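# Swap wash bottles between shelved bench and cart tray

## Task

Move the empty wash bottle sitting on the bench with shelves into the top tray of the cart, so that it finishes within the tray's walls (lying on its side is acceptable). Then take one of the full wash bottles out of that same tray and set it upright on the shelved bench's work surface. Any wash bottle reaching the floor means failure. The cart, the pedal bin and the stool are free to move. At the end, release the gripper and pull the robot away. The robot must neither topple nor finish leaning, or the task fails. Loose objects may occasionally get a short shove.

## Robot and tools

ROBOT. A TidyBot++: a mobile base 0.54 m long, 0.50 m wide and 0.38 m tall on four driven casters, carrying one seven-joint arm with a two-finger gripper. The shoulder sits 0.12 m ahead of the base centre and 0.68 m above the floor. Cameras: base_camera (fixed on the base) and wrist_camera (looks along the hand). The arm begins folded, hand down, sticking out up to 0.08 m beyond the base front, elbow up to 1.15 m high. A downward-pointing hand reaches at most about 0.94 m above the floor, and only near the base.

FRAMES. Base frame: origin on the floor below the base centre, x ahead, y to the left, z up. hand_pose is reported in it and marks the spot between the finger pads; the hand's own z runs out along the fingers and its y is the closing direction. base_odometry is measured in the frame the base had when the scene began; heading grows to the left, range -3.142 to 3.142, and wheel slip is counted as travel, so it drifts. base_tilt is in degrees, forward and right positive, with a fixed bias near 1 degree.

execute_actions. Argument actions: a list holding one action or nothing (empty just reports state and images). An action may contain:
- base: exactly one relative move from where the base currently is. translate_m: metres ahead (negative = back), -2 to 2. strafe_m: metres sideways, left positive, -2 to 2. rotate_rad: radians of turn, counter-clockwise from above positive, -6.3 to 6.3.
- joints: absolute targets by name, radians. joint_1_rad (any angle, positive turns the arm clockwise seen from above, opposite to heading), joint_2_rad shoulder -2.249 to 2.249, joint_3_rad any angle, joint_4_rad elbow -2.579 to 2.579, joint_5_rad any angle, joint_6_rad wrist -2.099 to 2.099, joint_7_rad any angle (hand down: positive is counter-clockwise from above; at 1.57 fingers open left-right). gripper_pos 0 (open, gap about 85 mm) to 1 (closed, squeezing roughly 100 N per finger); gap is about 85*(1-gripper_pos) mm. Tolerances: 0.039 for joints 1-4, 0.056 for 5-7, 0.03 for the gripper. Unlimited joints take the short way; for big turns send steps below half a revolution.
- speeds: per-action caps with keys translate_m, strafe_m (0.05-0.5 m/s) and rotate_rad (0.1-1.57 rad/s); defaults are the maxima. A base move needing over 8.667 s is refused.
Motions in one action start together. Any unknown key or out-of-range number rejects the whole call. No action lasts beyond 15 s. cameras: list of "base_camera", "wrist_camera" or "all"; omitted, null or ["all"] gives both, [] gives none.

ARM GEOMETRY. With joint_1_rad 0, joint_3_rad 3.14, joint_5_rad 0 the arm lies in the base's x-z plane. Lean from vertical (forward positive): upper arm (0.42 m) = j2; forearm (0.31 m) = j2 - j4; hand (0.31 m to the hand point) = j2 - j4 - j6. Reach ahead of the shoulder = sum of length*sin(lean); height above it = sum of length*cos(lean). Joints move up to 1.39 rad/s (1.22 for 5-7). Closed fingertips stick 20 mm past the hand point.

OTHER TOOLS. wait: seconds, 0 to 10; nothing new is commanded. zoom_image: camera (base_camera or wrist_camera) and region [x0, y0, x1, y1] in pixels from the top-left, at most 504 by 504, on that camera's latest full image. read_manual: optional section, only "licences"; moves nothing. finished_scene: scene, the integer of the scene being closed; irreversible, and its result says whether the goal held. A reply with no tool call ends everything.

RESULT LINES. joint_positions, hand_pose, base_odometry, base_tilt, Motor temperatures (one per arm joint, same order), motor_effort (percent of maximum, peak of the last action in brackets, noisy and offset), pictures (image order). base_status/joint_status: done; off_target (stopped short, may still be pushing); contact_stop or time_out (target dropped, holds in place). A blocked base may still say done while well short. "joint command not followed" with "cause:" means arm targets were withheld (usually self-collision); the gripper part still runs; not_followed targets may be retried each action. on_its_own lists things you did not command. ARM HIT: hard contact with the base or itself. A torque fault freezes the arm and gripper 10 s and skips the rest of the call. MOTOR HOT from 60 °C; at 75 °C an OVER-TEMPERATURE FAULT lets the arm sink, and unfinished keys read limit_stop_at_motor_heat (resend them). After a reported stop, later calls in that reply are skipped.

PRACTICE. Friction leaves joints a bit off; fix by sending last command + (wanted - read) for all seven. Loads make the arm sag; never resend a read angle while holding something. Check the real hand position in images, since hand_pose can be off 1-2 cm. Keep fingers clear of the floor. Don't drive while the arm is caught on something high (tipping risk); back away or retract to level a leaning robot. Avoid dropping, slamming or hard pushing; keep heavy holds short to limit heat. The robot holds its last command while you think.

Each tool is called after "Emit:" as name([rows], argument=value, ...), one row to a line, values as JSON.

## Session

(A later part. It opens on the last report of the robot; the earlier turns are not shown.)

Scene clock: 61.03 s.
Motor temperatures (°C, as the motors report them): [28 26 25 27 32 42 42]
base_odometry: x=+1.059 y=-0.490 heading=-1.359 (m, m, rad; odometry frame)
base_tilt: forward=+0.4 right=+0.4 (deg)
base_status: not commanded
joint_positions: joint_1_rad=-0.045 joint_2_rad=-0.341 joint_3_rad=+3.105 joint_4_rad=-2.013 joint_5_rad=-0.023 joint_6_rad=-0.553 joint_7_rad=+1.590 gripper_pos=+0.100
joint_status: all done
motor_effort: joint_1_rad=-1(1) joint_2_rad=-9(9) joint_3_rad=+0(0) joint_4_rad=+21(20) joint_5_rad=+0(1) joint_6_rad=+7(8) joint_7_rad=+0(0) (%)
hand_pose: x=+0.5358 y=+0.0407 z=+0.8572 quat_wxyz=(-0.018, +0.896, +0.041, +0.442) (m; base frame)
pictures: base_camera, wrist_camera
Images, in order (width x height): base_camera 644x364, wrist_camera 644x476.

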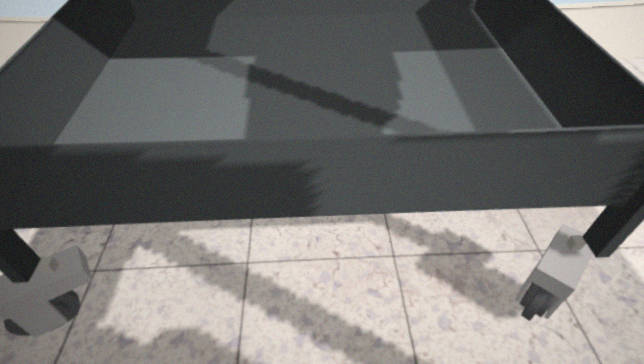

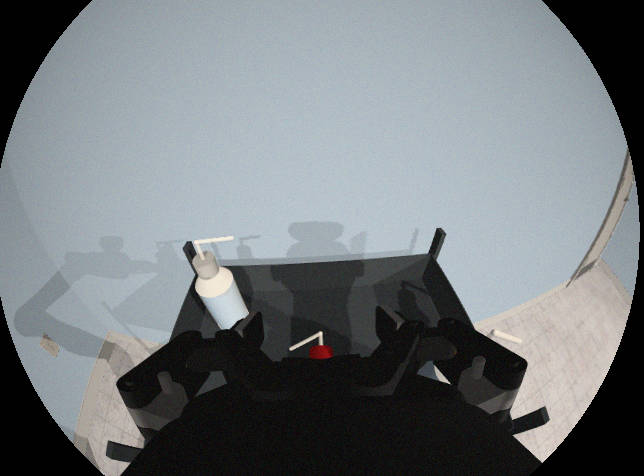

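Emit:
execute_actions([
  {"base":{"translate_m":-0.3},"joints":{"gripper_pos":0,"joint_1_rad":0.0}},
], cameras=[])

Emit:
execute_actions([
  {"base":{"strafe_m":-0.14},"joints":{"joint_2_rad":-0.13,"joint_4_rad":-2.5,"joint_6_rad":0.55}},
])

Scene clock: 63.37 s.
Motor temperatures (°C, as the motors report them): [28 26 25 27 32 42 42]
base_odometry: x=+0.996 y=-0.196 heading=-1.360 (m, m, rad; odometry frame)
base_tilt: forward=+0.5 right=+0.3 (deg)
base_status: done
joint_positions: joint_1_rad=-0.016 joint_2_rad=-0.352 joint_3_rad=+3.104 joint_4_rad=-2.012 joint_5_rad=-0.023 joint_6_rad=-0.556 joint_7_rad=+1.590 gripper_pos=+0.000
joint_status: all done
motor_effort: joint_1_rad=-1(1) joint_2_rad=-9(13) joint_3_rad=+0(3) joint_4_rad=+21(21) joint_5_rad=+0(0) joint_6_rad=+7(7) joint_7_rad=+0(0) (%)
hand_pose: x=+0.5345 y=+0.0288 z=+0.8614 quat_wxyz=(-0.011, +0.894, +0.028, +0.446) (m; base frame)
pictures: none
No camera images: the call's "cameras" was empty. Leave "cameras" out to get every camera's image.

Scene clock: 65.13 s.
Motor temperatures (°C, as the motors report them): [28 26 25 27 32 42 42]
base_odometry: x=+0.859 y=-0.225 heading=-1.360 (m, m, rad; odometry frame)
base_tilt: forward=+0.4 right=+0.3 (deg)
base_status: done
joint_positions: joint_1_rad=-0.016 joint_2_rad=-0.148 joint_3_rad=+3.104 joint_4_rad=-2.486 joint_5_rad=-0.023 joint_6_rad=+0.505 joint_7_rad=+1.590 gripper_pos=+0.000
joint_status: all done
motor_effort: joint_1_rad=-1(1) joint_2_rad=-12(13) joint_3_rad=+0(2) joint_4_rad=+17(21) joint_5_rad=+0(1) joint_6_rad=+9(8) joint_7_rad=+0(0) (%)
hand_pose: x=+0.5829 y=+0.0231 z=+0.7993 quat_wxyz=(-0.010, +0.793, +0.019, +0.609) (m; base frame)
pictures: base_camera, wrist_camera
Images, in order (width x height): base_camera 644x364, wrist_camera 644x476.

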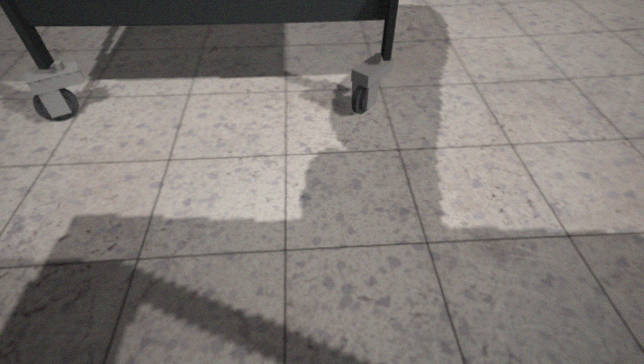

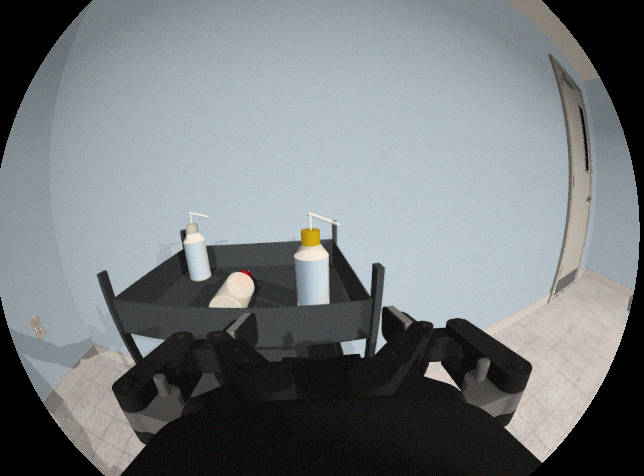

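Emit:
execute_actions([
  {"base":{"strafe_m":0.018}},
], cameras=[])

Emit:
execute_actions([
  {"base":{"translate_m":0.13},"speeds":{"translate_m":0.1}},
])

Scene clock: 66.13 s.
Motor temperatures (°C, as the motors report them): [28 26 25 27 32 42 42]
base_odometry: x=+0.877 y=-0.221 heading=-1.360 (m, m, rad; odometry frame)
base_tilt: forward=+0.4 right=+0.3 (deg)
base_status: done
joint_positions: joint_1_rad=-0.016 joint_2_rad=-0.148 joint_3_rad=+3.104 joint_4_rad=-2.486 joint_5_rad=-0.023 joint_6_rad=+0.505 joint_7_rad=+1.590 gripper_pos=+0.000
joint_status: not commanded
motor_effort: joint_1_rad=-1(2) joint_2_rad=-13(13) joint_3_rad=-1(2) joint_4_rad=+17(17) joint_5_rad=+1(1) joint_6_rad=+8(8) joint_7_rad=+0(0) (%)
hand_pose: x=+0.5829 y=+0.0234 z=+0.7992 quat_wxyz=(-0.010, +0.793, +0.019, +0.609) (m; base frame)
pictures: none
No camera images: the call's "cameras" was empty. Leave "cameras" out to get every camera's image.

Scene clock: 67.97 s.
Motor temperatures (°C, as the motors report them): [28 26 25 27 32 42 42]
base_odometry: x=+0.904 y=-0.349 heading=-1.360 (m, m, rad; odometry frame)
base_tilt: forward=+0.4 right=+0.4 (deg)
base_status: done
joint_positions: joint_1_rad=-0.016 joint_2_rad=-0.142 joint_3_rad=+3.104 joint_4_rad=-2.488 joint_5_rad=-0.023 joint_6_rad=+0.505 joint_7_rad=+1.590 gripper_pos=+0.000
joint_status: not commanded
motor_effort: joint_1_rad=+0(0) joint_2_rad=-13(14) joint_3_rad=+0(0) joint_4_rad=+17(18) joint_5_rad=+0(1) joint_6_rad=+8(8) joint_7_rad=+0(0) (%)
hand_pose: x=+0.5831 y=+0.0234 z=+0.7952 quat_wxyz=(-0.010, +0.796, +0.019, +0.605) (m; base frame)
pictures: base_camera, wrist_camera
Images, in order (width x height): base_camera 644x364, wrist_camera 644x476.

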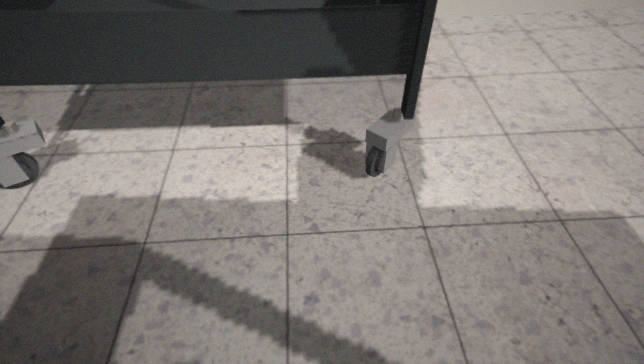

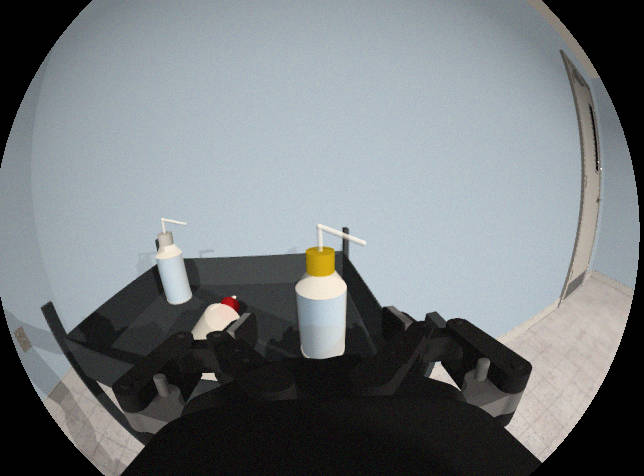

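Emit:
execute_actions([
  {"base":{"translate_m":0.1},"speeds":{"translate_m":0.05}},
])

Scene clock: 73.93 s.
Motor temperatures (°C, as the motors report them): [28 26 25 27 32 42 42]
base_odometry: x=+0.924 y=-0.447 heading=-1.360 (m, m, rad; odometry frame)
base_tilt: forward=+0.5 right=+0.3 (deg)
base_status: done
joint_positions: joint_1_rad=-0.016 joint_2_rad=-0.140 joint_3_rad=+3.104 joint_4_rad=-2.488 joint_5_rad=-0.023 joint_6_rad=+0.505 joint_7_rad=+1.590 gripper_pos=+0.000
joint_status: not commanded
motor_effort: joint_1_rad=+0(1) joint_2_rad=-12(14) joint_3_rad=+0(0) joint_4_rad=+17(18) joint_5_rad=+1(1) joint_6_rad=+8(9) joint_7_rad=+0(0) (%)
hand_pose: x=+0.5832 y=+0.0234 z=+0.7945 quat_wxyz=(-0.010, +0.796, +0.019, +0.605) (m; base frame)
pictures: base_camera, wrist_camera
Images, in order (width x height): base_camera 644x364, wrist_camera 644x476.

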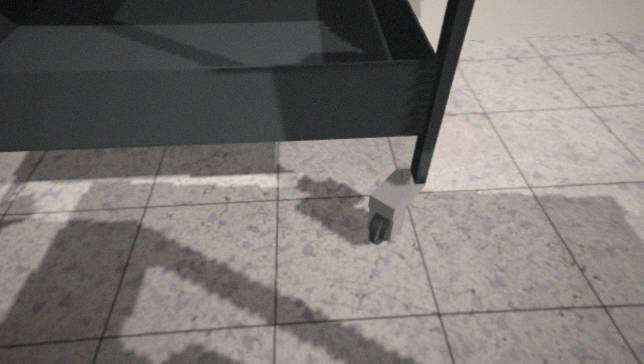

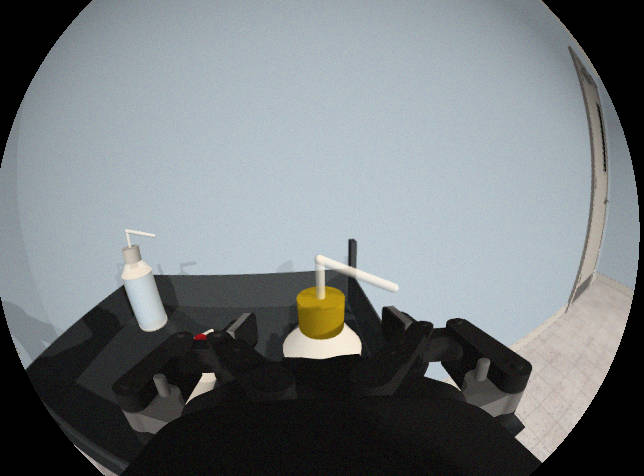

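Emit:
execute_actions([
  {"base":{"translate_m":0.02},"joints":{"joint_2_rad":-0.08},"speeds":{"translate_m":0.05}},
], cameras=["wrist_camera"])

Emit:
execute_actions([
  {"joints":{"gripper_pos":1}},
], cameras=["wrist_camera"])

Scene clock: 75.00 s.
Motor temperatures (°C, as the motors report them): [28 26 25 27 32 42 42]
base_odometry: x=+0.929 y=-0.467 heading=-1.360 (m, m, rad; odometry frame)
base_tilt: forward=+0.5 right=+0.3 (deg)
base_status: done
joint_positions: joint_1_rad=-0.016 joint_2_rad=-0.089 joint_3_rad=+3.104 joint_4_rad=-2.488 joint_5_rad=-0.023 joint_6_rad=+0.505 joint_7_rad=+1.590 gripper_pos=+0.000
joint_status: all done
motor_effort: joint_1_rad=+0(1) joint_2_rad=-13(17) joint_3_rad=+0(0) joint_4_rad=+16(17) joint_5_rad=+1(1) joint_6_rad=+8(9) joint_7_rad=+0(0) (%)
hand_pose: x=+0.5883 y=+0.0234 z=+0.7702 quat_wxyz=(-0.010, +0.812, +0.019, +0.584) (m; base frame)
pictures: wrist_camera
Images, in order (width x height): wrist_camera 644x476.

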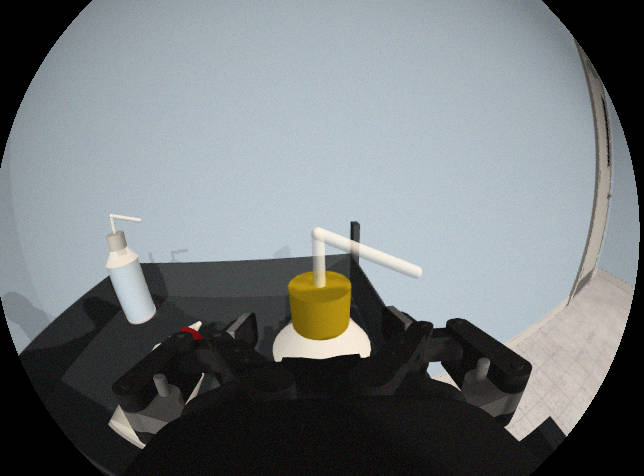

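Scene clock: 76.10 s.
Motor temperatures (°C, as the motors report them): [28 26 25 27 32 42 42]
base_odometry: x=+0.929 y=-0.467 heading=-1.360 (m, m, rad; odometry frame)
base_tilt: forward=+0.5 right=+0.3 (deg)
base_status: not commanded
joint_positions: joint_1_rad=-0.016 joint_2_rad=-0.089 joint_3_rad=+3.104 joint_4_rad=-2.489 joint_5_rad=-0.023 joint_6_rad=+0.507 joint_7_rad=+1.590 gripper_pos=+0.400
joint_status: gripper_pos off_target (ended at +0.400, target +1.000)
motor_effort: joint_1_rad=-1(2) joint_2_rad=-13(15) joint_3_rad=-1(1) joint_4_rad=+16(17) joint_5_rad=+1(1) joint_6_rad=+7(9) joint_7_rad=+1(1) (%)
hand_pose: x=+0.5883 y=+0.0234 z=+0.7706 quat_wxyz=(-0.010, +0.811, +0.019, +0.585) (m; base frame)
pictures: wrist_camera
Images, in order (width x height): wrist_camera 644x476.

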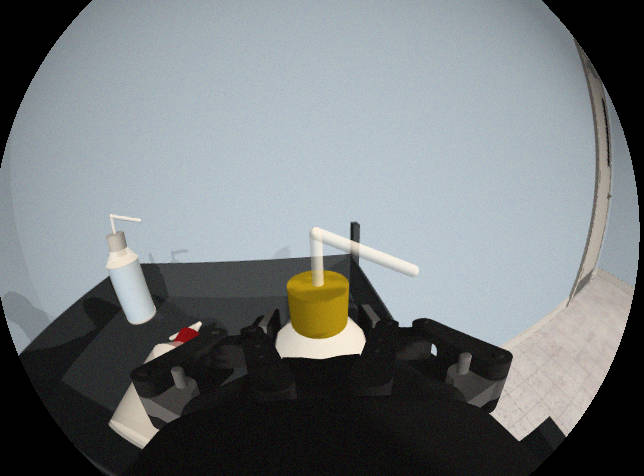

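Emit:
execute_actions([
  {"joints":{"joint_2_rad":-0.25,"joint_4_rad":-2.25,"joint_6_rad":0.13}},
], cameras=["wrist_camera"])

Emit:
execute_actions([
  {"joints":{"joint_2_rad":-0.35,"joint_4_rad":-1.85,"joint_6_rad":-0.39}},
])

Scene clock: 79.43 s.
Motor temperatures (°C, as the motors report them): [28 27 25 27 32 42 42]
base_odometry: x=+0.929 y=-0.467 heading=-1.360 (m, m, rad; odometry frame)
base_tilt: forward=+0.4 right=+0.3 (deg)
base_status: not commanded
joint_positions: joint_1_rad=-0.016 joint_2_rad=-0.227 joint_3_rad=+3.104 joint_4_rad=-2.273 joint_5_rad=-0.023 joint_6_rad=+0.161 joint_7_rad=+1.590 gripper_pos=+0.400
joint_status: all done
motor_effort: joint_1_rad=-1(0) joint_2_rad=-14(19) joint_3_rad=+0(0) joint_4_rad=+22(22) joint_5_rad=+1(1) joint_6_rad=+11(12) joint_7_rad=+0(0) (%)
hand_pose: x=+0.5986 y=+0.0271 z=+0.8515 quat_wxyz=(-0.012, +0.809, +0.021, +0.587) (m; base frame)
pictures: wrist_camera
Images, in order (width x height): wrist_camera 644x476.

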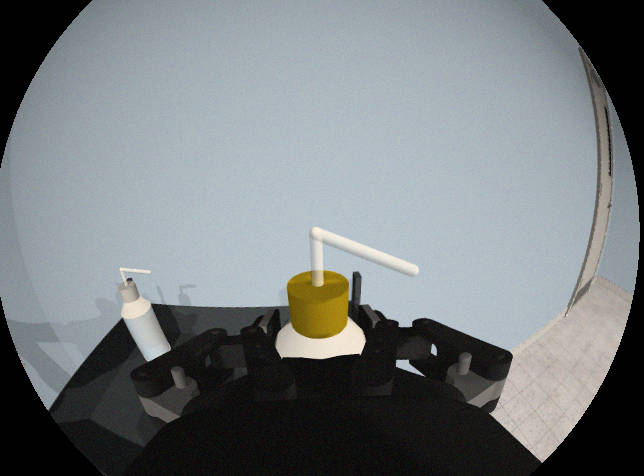

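Scene clock: 81.03 s.
Motor temperatures (°C, as the motors report them): [28 27 25 27 32 42 42]
base_odometry: x=+0.929 y=-0.467 heading=-1.360 (m, m, rad; odometry frame)
base_tilt: forward=+0.5 right=+0.3 (deg)
base_status: not commanded
joint_positions: joint_1_rad=-0.016 joint_2_rad=-0.324 joint_3_rad=+3.104 joint_4_rad=-1.877 joint_5_rad=-0.023 joint_6_rad=-0.359 joint_7_rad=+1.590 gripper_pos=+0.400
joint_status: all done
motor_effort: joint_1_rad=+0(0) joint_2_rad=-13(17) joint_3_rad=+0(0) joint_4_rad=+24(25) joint_5_rad=+0(1) joint_6_rad=+10(11) joint_7_rad=+0(1) (%)
hand_pose: x=+0.5913 y=+0.0321 z=+0.9820 quat_wxyz=(-0.014, +0.817, +0.026, +0.577) (m; base frame)
pictures: base_camera, wrist_camera
Images, in order (width x height): base_camera 644x364, wrist_camera 644x476.

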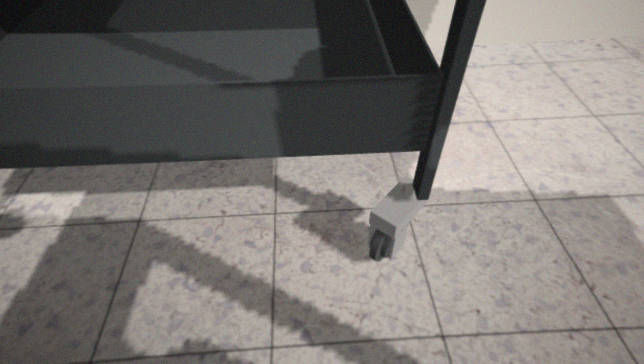

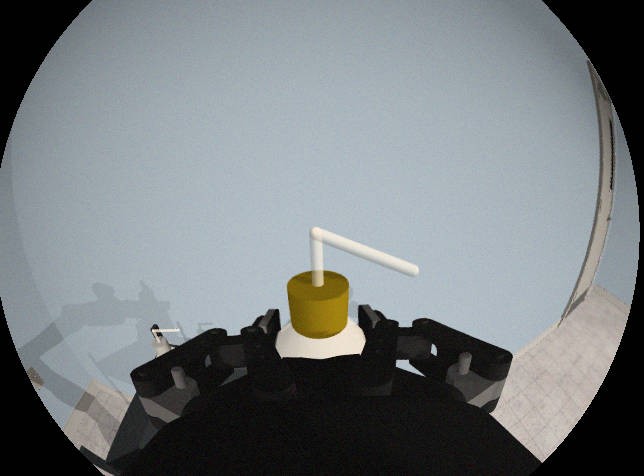

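Emit:
execute_actions([
  {"base":{"translate_m":-0.6},"joints":{"joint_2_rad":-0.24,"joint_4_rad":-1.30,"joint_6_rad":-0.84},"speeds":{"translate_m":0.25}},
], cameras=[])

Emit:
execute_actions([
  {"base":{"rotate_rad":-1.54},"speeds":{"rotate_rad":0.6}},
], cameras=[])

Emit:
execute_actions([
  {"base":{"strafe_m":-0.45},"speeds":{"strafe_m":0.3}},
], cameras=[])

Emit:
execute_actions([
  {"base":{"translate_m":1.9},"speeds":{"translate_m":0.35}},
])

Scene clock: 85.03 s.
Motor temperatures (°C, as the motors report them): [28 27 25 27 32 42 42]
base_odometry: x=+0.803 y=+0.120 heading=-1.360 (m, m, rad; odometry frame)
base_tilt: forward=+0.4 right=+0.3 (deg)
base_status: done
joint_positions: joint_1_rad=-0.016 joint_2_rad=-0.242 joint_3_rad=+3.104 joint_4_rad=-1.327 joint_5_rad=-0.023 joint_6_rad=-0.811 joint_7_rad=+1.590 gripper_pos=+0.400
joint_status: all done
motor_effort: joint_1_rad=-1(1) joint_2_rad=-14(17) joint_3_rad=+0(2) joint_4_rad=+22(25) joint_5_rad=+0(1) joint_6_rad=+11(10) joint_7_rad=+0(0) (%)
hand_pose: x=+0.5897 y=+0.0355 z=+1.1369 quat_wxyz=(-0.018, +0.812, +0.030, +0.583) (m; base frame)
pictures: none
No camera images: the call's "cameras" was empty. Leave "cameras" out to get every camera's image.

Scene clock: 88.27 s.
Motor temperatures (°C, as the motors report them): [28 27 25 27 32 42 42]
base_odometry: x=+0.803 y=+0.120 heading=-2.899 (m, m, rad; odometry frame)
base_tilt: forward=+0.4 right=+0.3 (deg)
base_status: done
joint_positions: joint_1_rad=-0.015 joint_2_rad=-0.241 joint_3_rad=+3.103 joint_4_rad=-1.327 joint_5_rad=-0.023 joint_6_rad=-0.812 joint_7_rad=+1.590 gripper_pos=+0.400
joint_status: not commanded
motor_effort: joint_1_rad=+0(2) joint_2_rad=-13(15) joint_3_rad=+0(3) joint_4_rad=+22(23) joint_5_rad=+1(2) joint_6_rad=+10(10) joint_7_rad=+0(1) (%)
hand_pose: x=+0.5898 y=+0.0352 z=+1.1368 quat_wxyz=(-0.017, +0.812, +0.030, +0.582) (m; base frame)
pictures: none
No camera images: the call's "cameras" was empty. Leave "cameras" out to get every camera's image.

Scene clock: 90.73 s.
Motor temperatures (°C, as the motors report them): [28 27 25 27 32 42 42]
base_odometry: x=+0.695 y=+0.557 heading=-2.900 (m, m, rad; odometry frame)
base_tilt: forward=+0.4 right=+0.4 (deg)
base_status: done
joint_positions: joint_1_rad=-0.014 joint_2_rad=-0.241 joint_3_rad=+3.103 joint_4_rad=-1.327 joint_5_rad=-0.023 joint_6_rad=-0.812 joint_7_rad=+1.590 gripper_pos=+0.400
joint_status: not commanded
motor_effort: joint_1_rad=+0(1) joint_2_rad=-13(15) joint_3_rad=-1(3) joint_4_rad=+22(23) joint_5_rad=+0(1) joint_6_rad=+10(11) joint_7_rad=+0(0) (%)
hand_pose: x=+0.5898 y=+0.0352 z=+1.1368 quat_wxyz=(-0.017, +0.812, +0.030, +0.582) (m; base frame)
pictures: none
No camera images: the call's "cameras" was empty. Leave "cameras" out to get every camera's image.

Scene clock: 97.23 s.
Motor temperatures (°C, as the motors report them): [28 27 25 27 32 42 42]
base_odometry: x=-1.150 y=+0.104 heading=-2.900 (m, m, rad; odometry frame)
base_tilt: forward=+0.5 right=+0.3 (deg)
base_status: done
joint_positions: joint_1_rad=-0.014 joint_2_rad=-0.229 joint_3_rad=+3.103 joint_4_rad=-1.327 joint_5_rad=-0.023 joint_6_rad=-0.814 joint_7_rad=+1.590 gripper_pos=+0.400
joint_status: not commanded
motor_effort: joint_1_rad=-1(1) joint_2_rad=-15(18) joint_3_rad=+0(0) joint_4_rad=+22(23) joint_5_rad=+0(0) joint_6_rad=+11(11) joint_7_rad=+0(0) (%)
hand_pose: x=+0.5950 y=+0.0353 z=+1.1308 quat_wxyz=(-0.017, +0.816, +0.030, +0.577) (m; base frame)
pictures: base_camera, wrist_camera
Images, in order (width x height): base_camera 644x364, wrist_camera 644x476.

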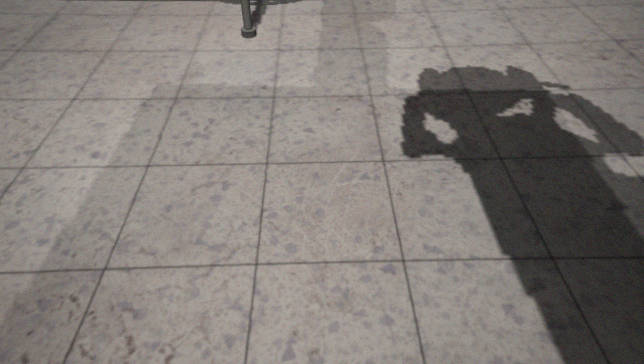

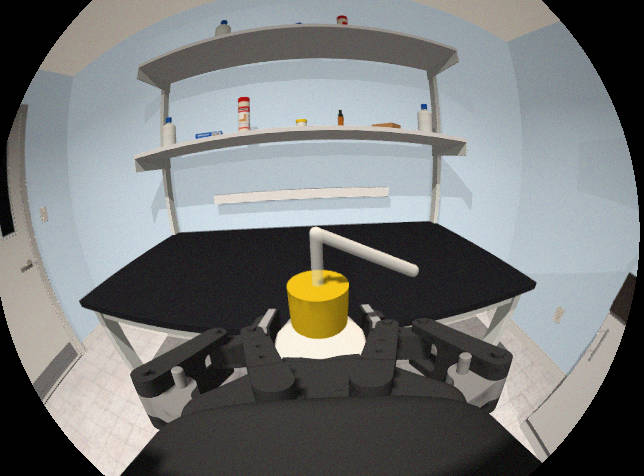

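Emit:
execute_actions([
  {"base":{"translate_m":0.33},"speeds":{"translate_m":0.12}},
], cameras=[])

Emit:
execute_actions([
  {"joints":{"joint_4_rad":-1.55,"joint_6_rad":-0.50}},
])

Scene clock: 100.90 s.
Motor temperatures (°C, as the motors report them): [28 27 25 27 32 42 42]
base_odometry: x=-1.471 y=+0.026 heading=-2.901 (m, m, rad; odometry frame)
base_tilt: forward=+0.4 right=+0.3 (deg)
base_status: done
joint_positions: joint_1_rad=-0.014 joint_2_rad=-0.226 joint_3_rad=+3.103 joint_4_rad=-1.326 joint_5_rad=-0.023 joint_6_rad=-0.814 joint_7_rad=+1.590 gripper_pos=+0.400
joint_status: not commanded
motor_effort: joint_1_rad=+0(0) joint_2_rad=-15(18) joint_3_rad=+0(0) joint_4_rad=+23(23) joint_5_rad=+0(0) joint_6_rad=+11(11) joint_7_rad=+0(1) (%)
hand_pose: x=+0.5963 y=+0.0353 z=+1.1294 quat_wxyz=(-0.017, +0.817, +0.030, +0.576) (m; base frame)
pictures: none
No camera images: the call's "cameras" was empty. Leave "cameras" out to get every camera's image.

Scene clock: 102.20 s.
Motor temperatures (°C, as the motors report them): [28 27 25 27 32 42 42]
base_odometry: x=-1.471 y=+0.026 heading=-2.901 (m, m, rad; odometry frame)
base_tilt: forward=+0.4 right=+0.3 (deg)
base_status: not commanded
joint_positions: joint_1_rad=-0.014 joint_2_rad=-0.226 joint_3_rad=+3.103 joint_4_rad=-1.555 joint_5_rad=-0.023 joint_6_rad=-0.564 joint_7_rad=+1.590 gripper_pos=+0.400
joint_status: joint_6_rad off_target (ended at -0.564, target -0.500); the others done
motor_effort: joint_1_rad=+0(0) joint_2_rad=-16(18) joint_3_rad=+0(0) joint_4_rad=+23(25) joint_5_rad=+0(0) joint_6_rad=+10(11) joint_7_rad=+0(0) (%)
hand_pose: x=+0.6235 y=+0.0348 z=+1.0686 quat_wxyz=(-0.017, +0.811, +0.027, +0.584) (m; base frame)
pictures: base_camera, wrist_camera
Images, in order (width x height): base_camera 644x364, wrist_camera 644x476.

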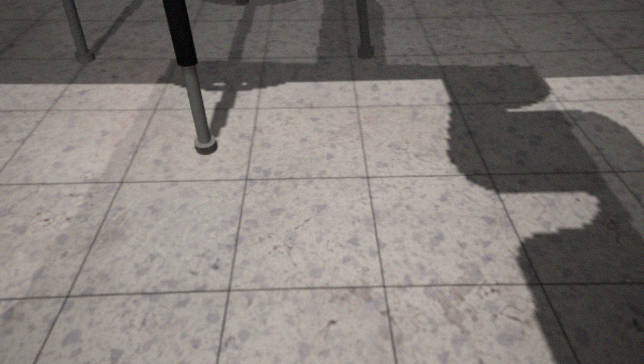

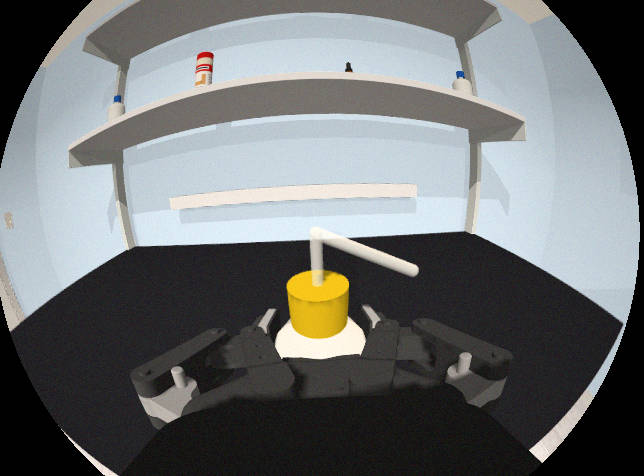

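Emit:
execute_actions([
  {"joints":{"joint_4_rad":-1.65,"joint_6_rad":-0.40}},
], cameras=[])

Emit:
execute_actions([
  {"joints":{"joint_4_rad":-1.72,"joint_6_rad":-0.33}},
], cameras=[])

Scene clock: 103.97 s.
Motor temperatures (°C, as the motors report them): [28 27 25 27 32 42 42]
base_odometry: x=-1.471 y=+0.026 heading=-2.901 (m, m, rad; odometry frame)
base_tilt: forward=+0.4 right=+0.3 (deg)
base_status: not commanded
joint_positions: joint_1_rad=-0.014 joint_2_rad=-0.226 joint_3_rad=+3.103 joint_4_rad=-1.658 joint_5_rad=-0.023 joint_6_rad=-0.466 joint_7_rad=+1.590 gripper_pos=+0.400
joint_status: joint_6_rad off_target (ended at -0.466, target -0.400); the others done
motor_effort: joint_1_rad=+0(1) joint_2_rad=-16(18) joint_3_rad=+0(0) joint_4_rad=+24(25) joint_5_rad=+0(0) joint_6_rad=+11(11) joint_7_rad=+1(0) (%)
hand_pose: x=+0.6292 y=+0.0342 z=+1.0354 quat_wxyz=(-0.016, +0.812, +0.026, +0.583) (m; base frame)
pictures: none
No camera images: the call's "cameras" was empty. Leave "cameras" out to get every camera's image.

Scene clock: 104.77 s.
Motor temperatures (°C, as the motors report them): [28 27 25 27 32 42 42]
base_odometry: x=-1.471 y=+0.026 heading=-2.901 (m, m, rad; odometry frame)
base_tilt: forward=+0.4 right=+0.3 (deg)
base_status: not commanded
joint_positions: joint_1_rad=-0.014 joint_2_rad=-0.227 joint_3_rad=+3.103 joint_4_rad=-1.717 joint_5_rad=-0.023 joint_6_rad=-0.387 joint_7_rad=+1.590 gripper_pos=+0.400
joint_status: joint_6_rad off_target (ended at -0.387, target -0.330); the others done
motor_effort: joint_1_rad=-1(2) joint_2_rad=-16(19) joint_3_rad=+0(1) joint_4_rad=+24(25) joint_5_rad=+0(0) joint_6_rad=+10(11) joint_7_rad=+0(1) (%)
hand_pose: x=+0.6331 y=+0.0338 z=+1.0229 quat_wxyz=(-0.016, +0.806, +0.025, +0.591) (m; base frame)
pictures: none
No camera images: the call's "cameras" was empty. Leave "cameras" out to get every camera's image.

Emit:
execute_actions([
  {"joints":{"joint_4_rad":-1.79,"joint_6_rad":-0.27}},
], cameras=[])

Emit:
execute_actions([
  {"joints":{"joint_4_rad":-1.86,"joint_6_rad":-0.20}},
], cameras=[])

Scene clock: 105.80 s.
Motor temperatures (°C, as the motors report them): [28 27 25 27 32 42 42]
base_odometry: x=-1.471 y=+0.026 heading=-2.901 (m, m, rad; odometry frame)
base_tilt: forward=+0.4 right=+0.4 (deg)
base_status: not commanded
joint_positions: joint_1_rad=-0.014 joint_2_rad=-0.236 joint_3_rad=+3.103 joint_4_rad=-1.763 joint_5_rad=-0.023 joint_6_rad=-0.308 joint_7_rad=+1.590 gripper_pos=+0.400
joint_status: all done
motor_effort: joint_1_rad=+1(0) joint_2_rad=-12(16) joint_3_rad=+1(1) joint_4_rad=+19(24) joint_5_rad=+1(1) joint_6_rad=+7(10) joint_7_rad=+1(0) (%)
hand_pose: x=+0.6338 y=+0.0333 z=+1.0229 quat_wxyz=(-0.016, +0.794, +0.024, +0.607) (m; base frame)
pictures: none
No camera images: the call's "cameras" was empty. Leave "cameras" out to get every camera's image.

Scene clock: 106.60 s.
Motor temperatures (°C, as the motors report them): [28 27 25 27 32 42 42]
base_odometry: x=-1.471 y=+0.026 heading=-2.901 (m, m, rad; odometry frame)
base_tilt: forward=+0.4 right=+0.4 (deg)
base_status: not commanded
joint_positions: joint_1_rad=-0.014 joint_2_rad=-0.245 joint_3_rad=+3.103 joint_4_rad=-1.815 joint_5_rad=-0.023 joint_6_rad=-0.218 joint_7_rad=+1.590 gripper_pos=+0.400
joint_status: joint_4_rad off_target (ended at -1.815, target -1.860); the others done
motor_effort: joint_1_rad=+3(2) joint_2_rad=-9(12) joint_3_rad=+2(2) joint_4_rad=+16(19) joint_5_rad=+1(1) joint_6_rad=+5(7) joint_7_rad=+1(0) (%)
hand_pose: x=+0.6337 y=+0.0328 z=+1.0231 quat_wxyz=(-0.016, +0.779, +0.023, +0.626) (m; base frame)
pictures: none
No camera images: the call's "cameras" was empty. Leave "cameras" out to get every camera's image.

Emit:
execute_actions([
  {"joints":{"joint_4_rad":-1.76,"joint_6_rad":-0.36}},
], cameras=[])

Emit:
execute_actions([
  {"joints":{"gripper_pos":0}},
], cameras=["wrist_camera"])

Emit:
execute_actions([
  {"base":{"translate_m":-0.12},"speeds":{"translate_m":0.07}},
], cameras=["wrist_camera"])

Scene clock: 107.77 s.
Motor temperatures (°C, as the motors report them): [28 27 25 27 32 42 42]
base_odometry: x=-1.471 y=+0.026 heading=-2.901 (m, m, rad; odometry frame)
base_tilt: forward=+0.5 right=+0.4 (deg)
base_status: not commanded
joint_positions: joint_1_rad=-0.014 joint_2_rad=-0.245 joint_3_rad=+3.103 joint_4_rad=-1.771 joint_5_rad=-0.023 joint_6_rad=-0.309 joint_7_rad=+1.590 gripper_pos=+0.400
joint_status: all done
motor_effort: joint_1_rad=+0(2) joint_2_rad=-13(15) joint_3_rad=+0(2) joint_4_rad=+20(22) joint_5_rad=+0(2) joint_6_rad=+8(9) joint_7_rad=+0(1) (%)
hand_pose: x=+0.6300 y=+0.0332 z=+1.0229 quat_wxyz=(-0.016, +0.794, +0.024, +0.608) (m; base frame)
pictures: none
No camera images: the call's "cameras" was empty. Leave "cameras" out to get every camera's image.

Scene clock: 108.87 s.
Motor temperatures (°C, as the motors report them): [28 27 25 27 32 42 42]
base_odometry: x=-1.471 y=+0.026 heading=-2.901 (m, m, rad; odometry frame)
base_tilt: forward=+0.5 right=+0.3 (deg)
base_status: not commanded
joint_positions: joint_1_rad=-0.014 joint_2_rad=-0.245 joint_3_rad=+3.103 joint_4_rad=-1.771 joint_5_rad=-0.023 joint_6_rad=-0.311 joint_7_rad=+1.590 gripper_pos=+0.000
joint_status: all done
motor_effort: joint_1_rad=-1(0) joint_2_rad=-13(15) joint_3_rad=+0(0) joint_4_rad=+22(22) joint_5_rad=+0(0) joint_6_rad=+8(9) joint_7_rad=+0(1) (%)
hand_pose: x=+0.6298 y=+0.0332 z=+1.0223 quat_wxyz=(-0.016, +0.794, +0.024, +0.607) (m; base frame)
pictures: wrist_camera
Images, in order (width x height): wrist_camera 644x476.

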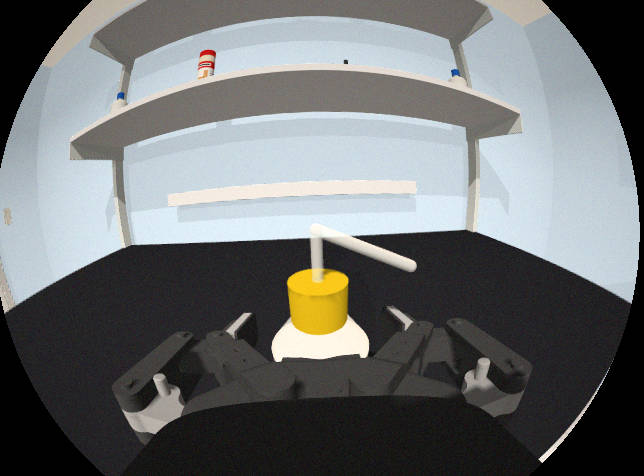

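Scene clock: 111.00 s.
Motor temperatures (°C, as the motors report them): [28 27 25 27 32 42 42]
base_odometry: x=-1.354 y=+0.054 heading=-2.900 (m, m, rad; odometry frame)
base_tilt: forward=+0.4 right=+0.4 (deg)
base_status: done
joint_positions: joint_1_rad=-0.014 joint_2_rad=-0.243 joint_3_rad=+3.103 joint_4_rad=-1.771 joint_5_rad=-0.023 joint_6_rad=-0.313 joint_7_rad=+1.590 gripper_pos=+0.000
joint_status: not commanded
motor_effort: joint_1_rad=-1(1) joint_2_rad=-14(17) joint_3_rad=+0(0) joint_4_rad=+21(22) joint_5_rad=+0(1) joint_6_rad=+9(9) joint_7_rad=+0(1) (%)
hand_pose: x=+0.6305 y=+0.0332 z=+1.0206 quat_wxyz=(-0.016, +0.795, +0.024, +0.605) (m; base frame)
pictures: wrist_camera
Images, in order (width x height): wrist_camera 644x476.

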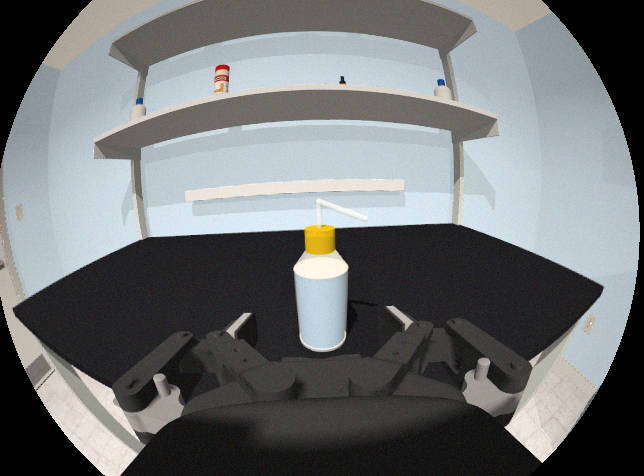

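Emit:
execute_actions([
  {"base":{"translate_m":-0.5}},
], cameras=["wrist_camera"])

Emit:
finished_scene(scene=2)

Scene clock: 113.63 s.
Motor temperatures (°C, as the motors report them): [28 27 25 27 32 42 42]
base_odometry: x=-0.869 y=+0.174 heading=-2.899 (m, m, rad; odometry frame)
base_tilt: forward=+0.4 right=+0.3 (deg)
base_status: done
joint_positions: joint_1_rad=-0.014 joint_2_rad=-0.245 joint_3_rad=+3.103 joint_4_rad=-1.770 joint_5_rad=-0.023 joint_6_rad=-0.316 joint_7_rad=+1.590 gripper_pos=+0.000
joint_status: not commanded
motor_effort: joint_1_rad=+0(2) joint_2_rad=-13(17) joint_3_rad=+0(2) joint_4_rad=+21(23) joint_5_rad=+1(0) joint_6_rad=+8(9) joint_7_rad=+0(0) (%)
hand_pose: x=+0.6296 y=+0.0332 z=+1.0209 quat_wxyz=(-0.016, +0.796, +0.024, +0.605) (m; base frame)
pictures: wrist_camera
Images, in order (width x height): wrist_camera 644x476.

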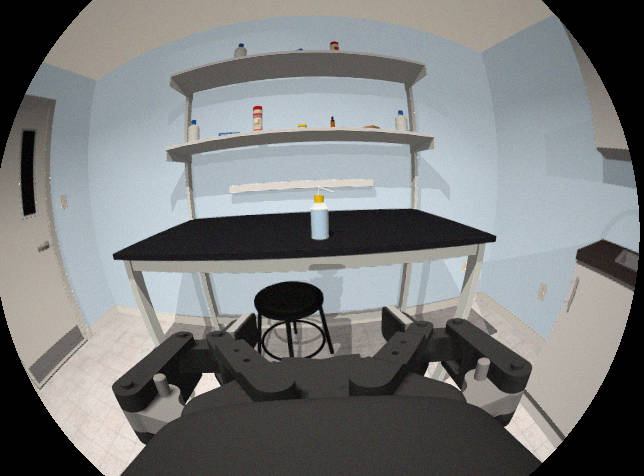

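The scene is finished: the task was done.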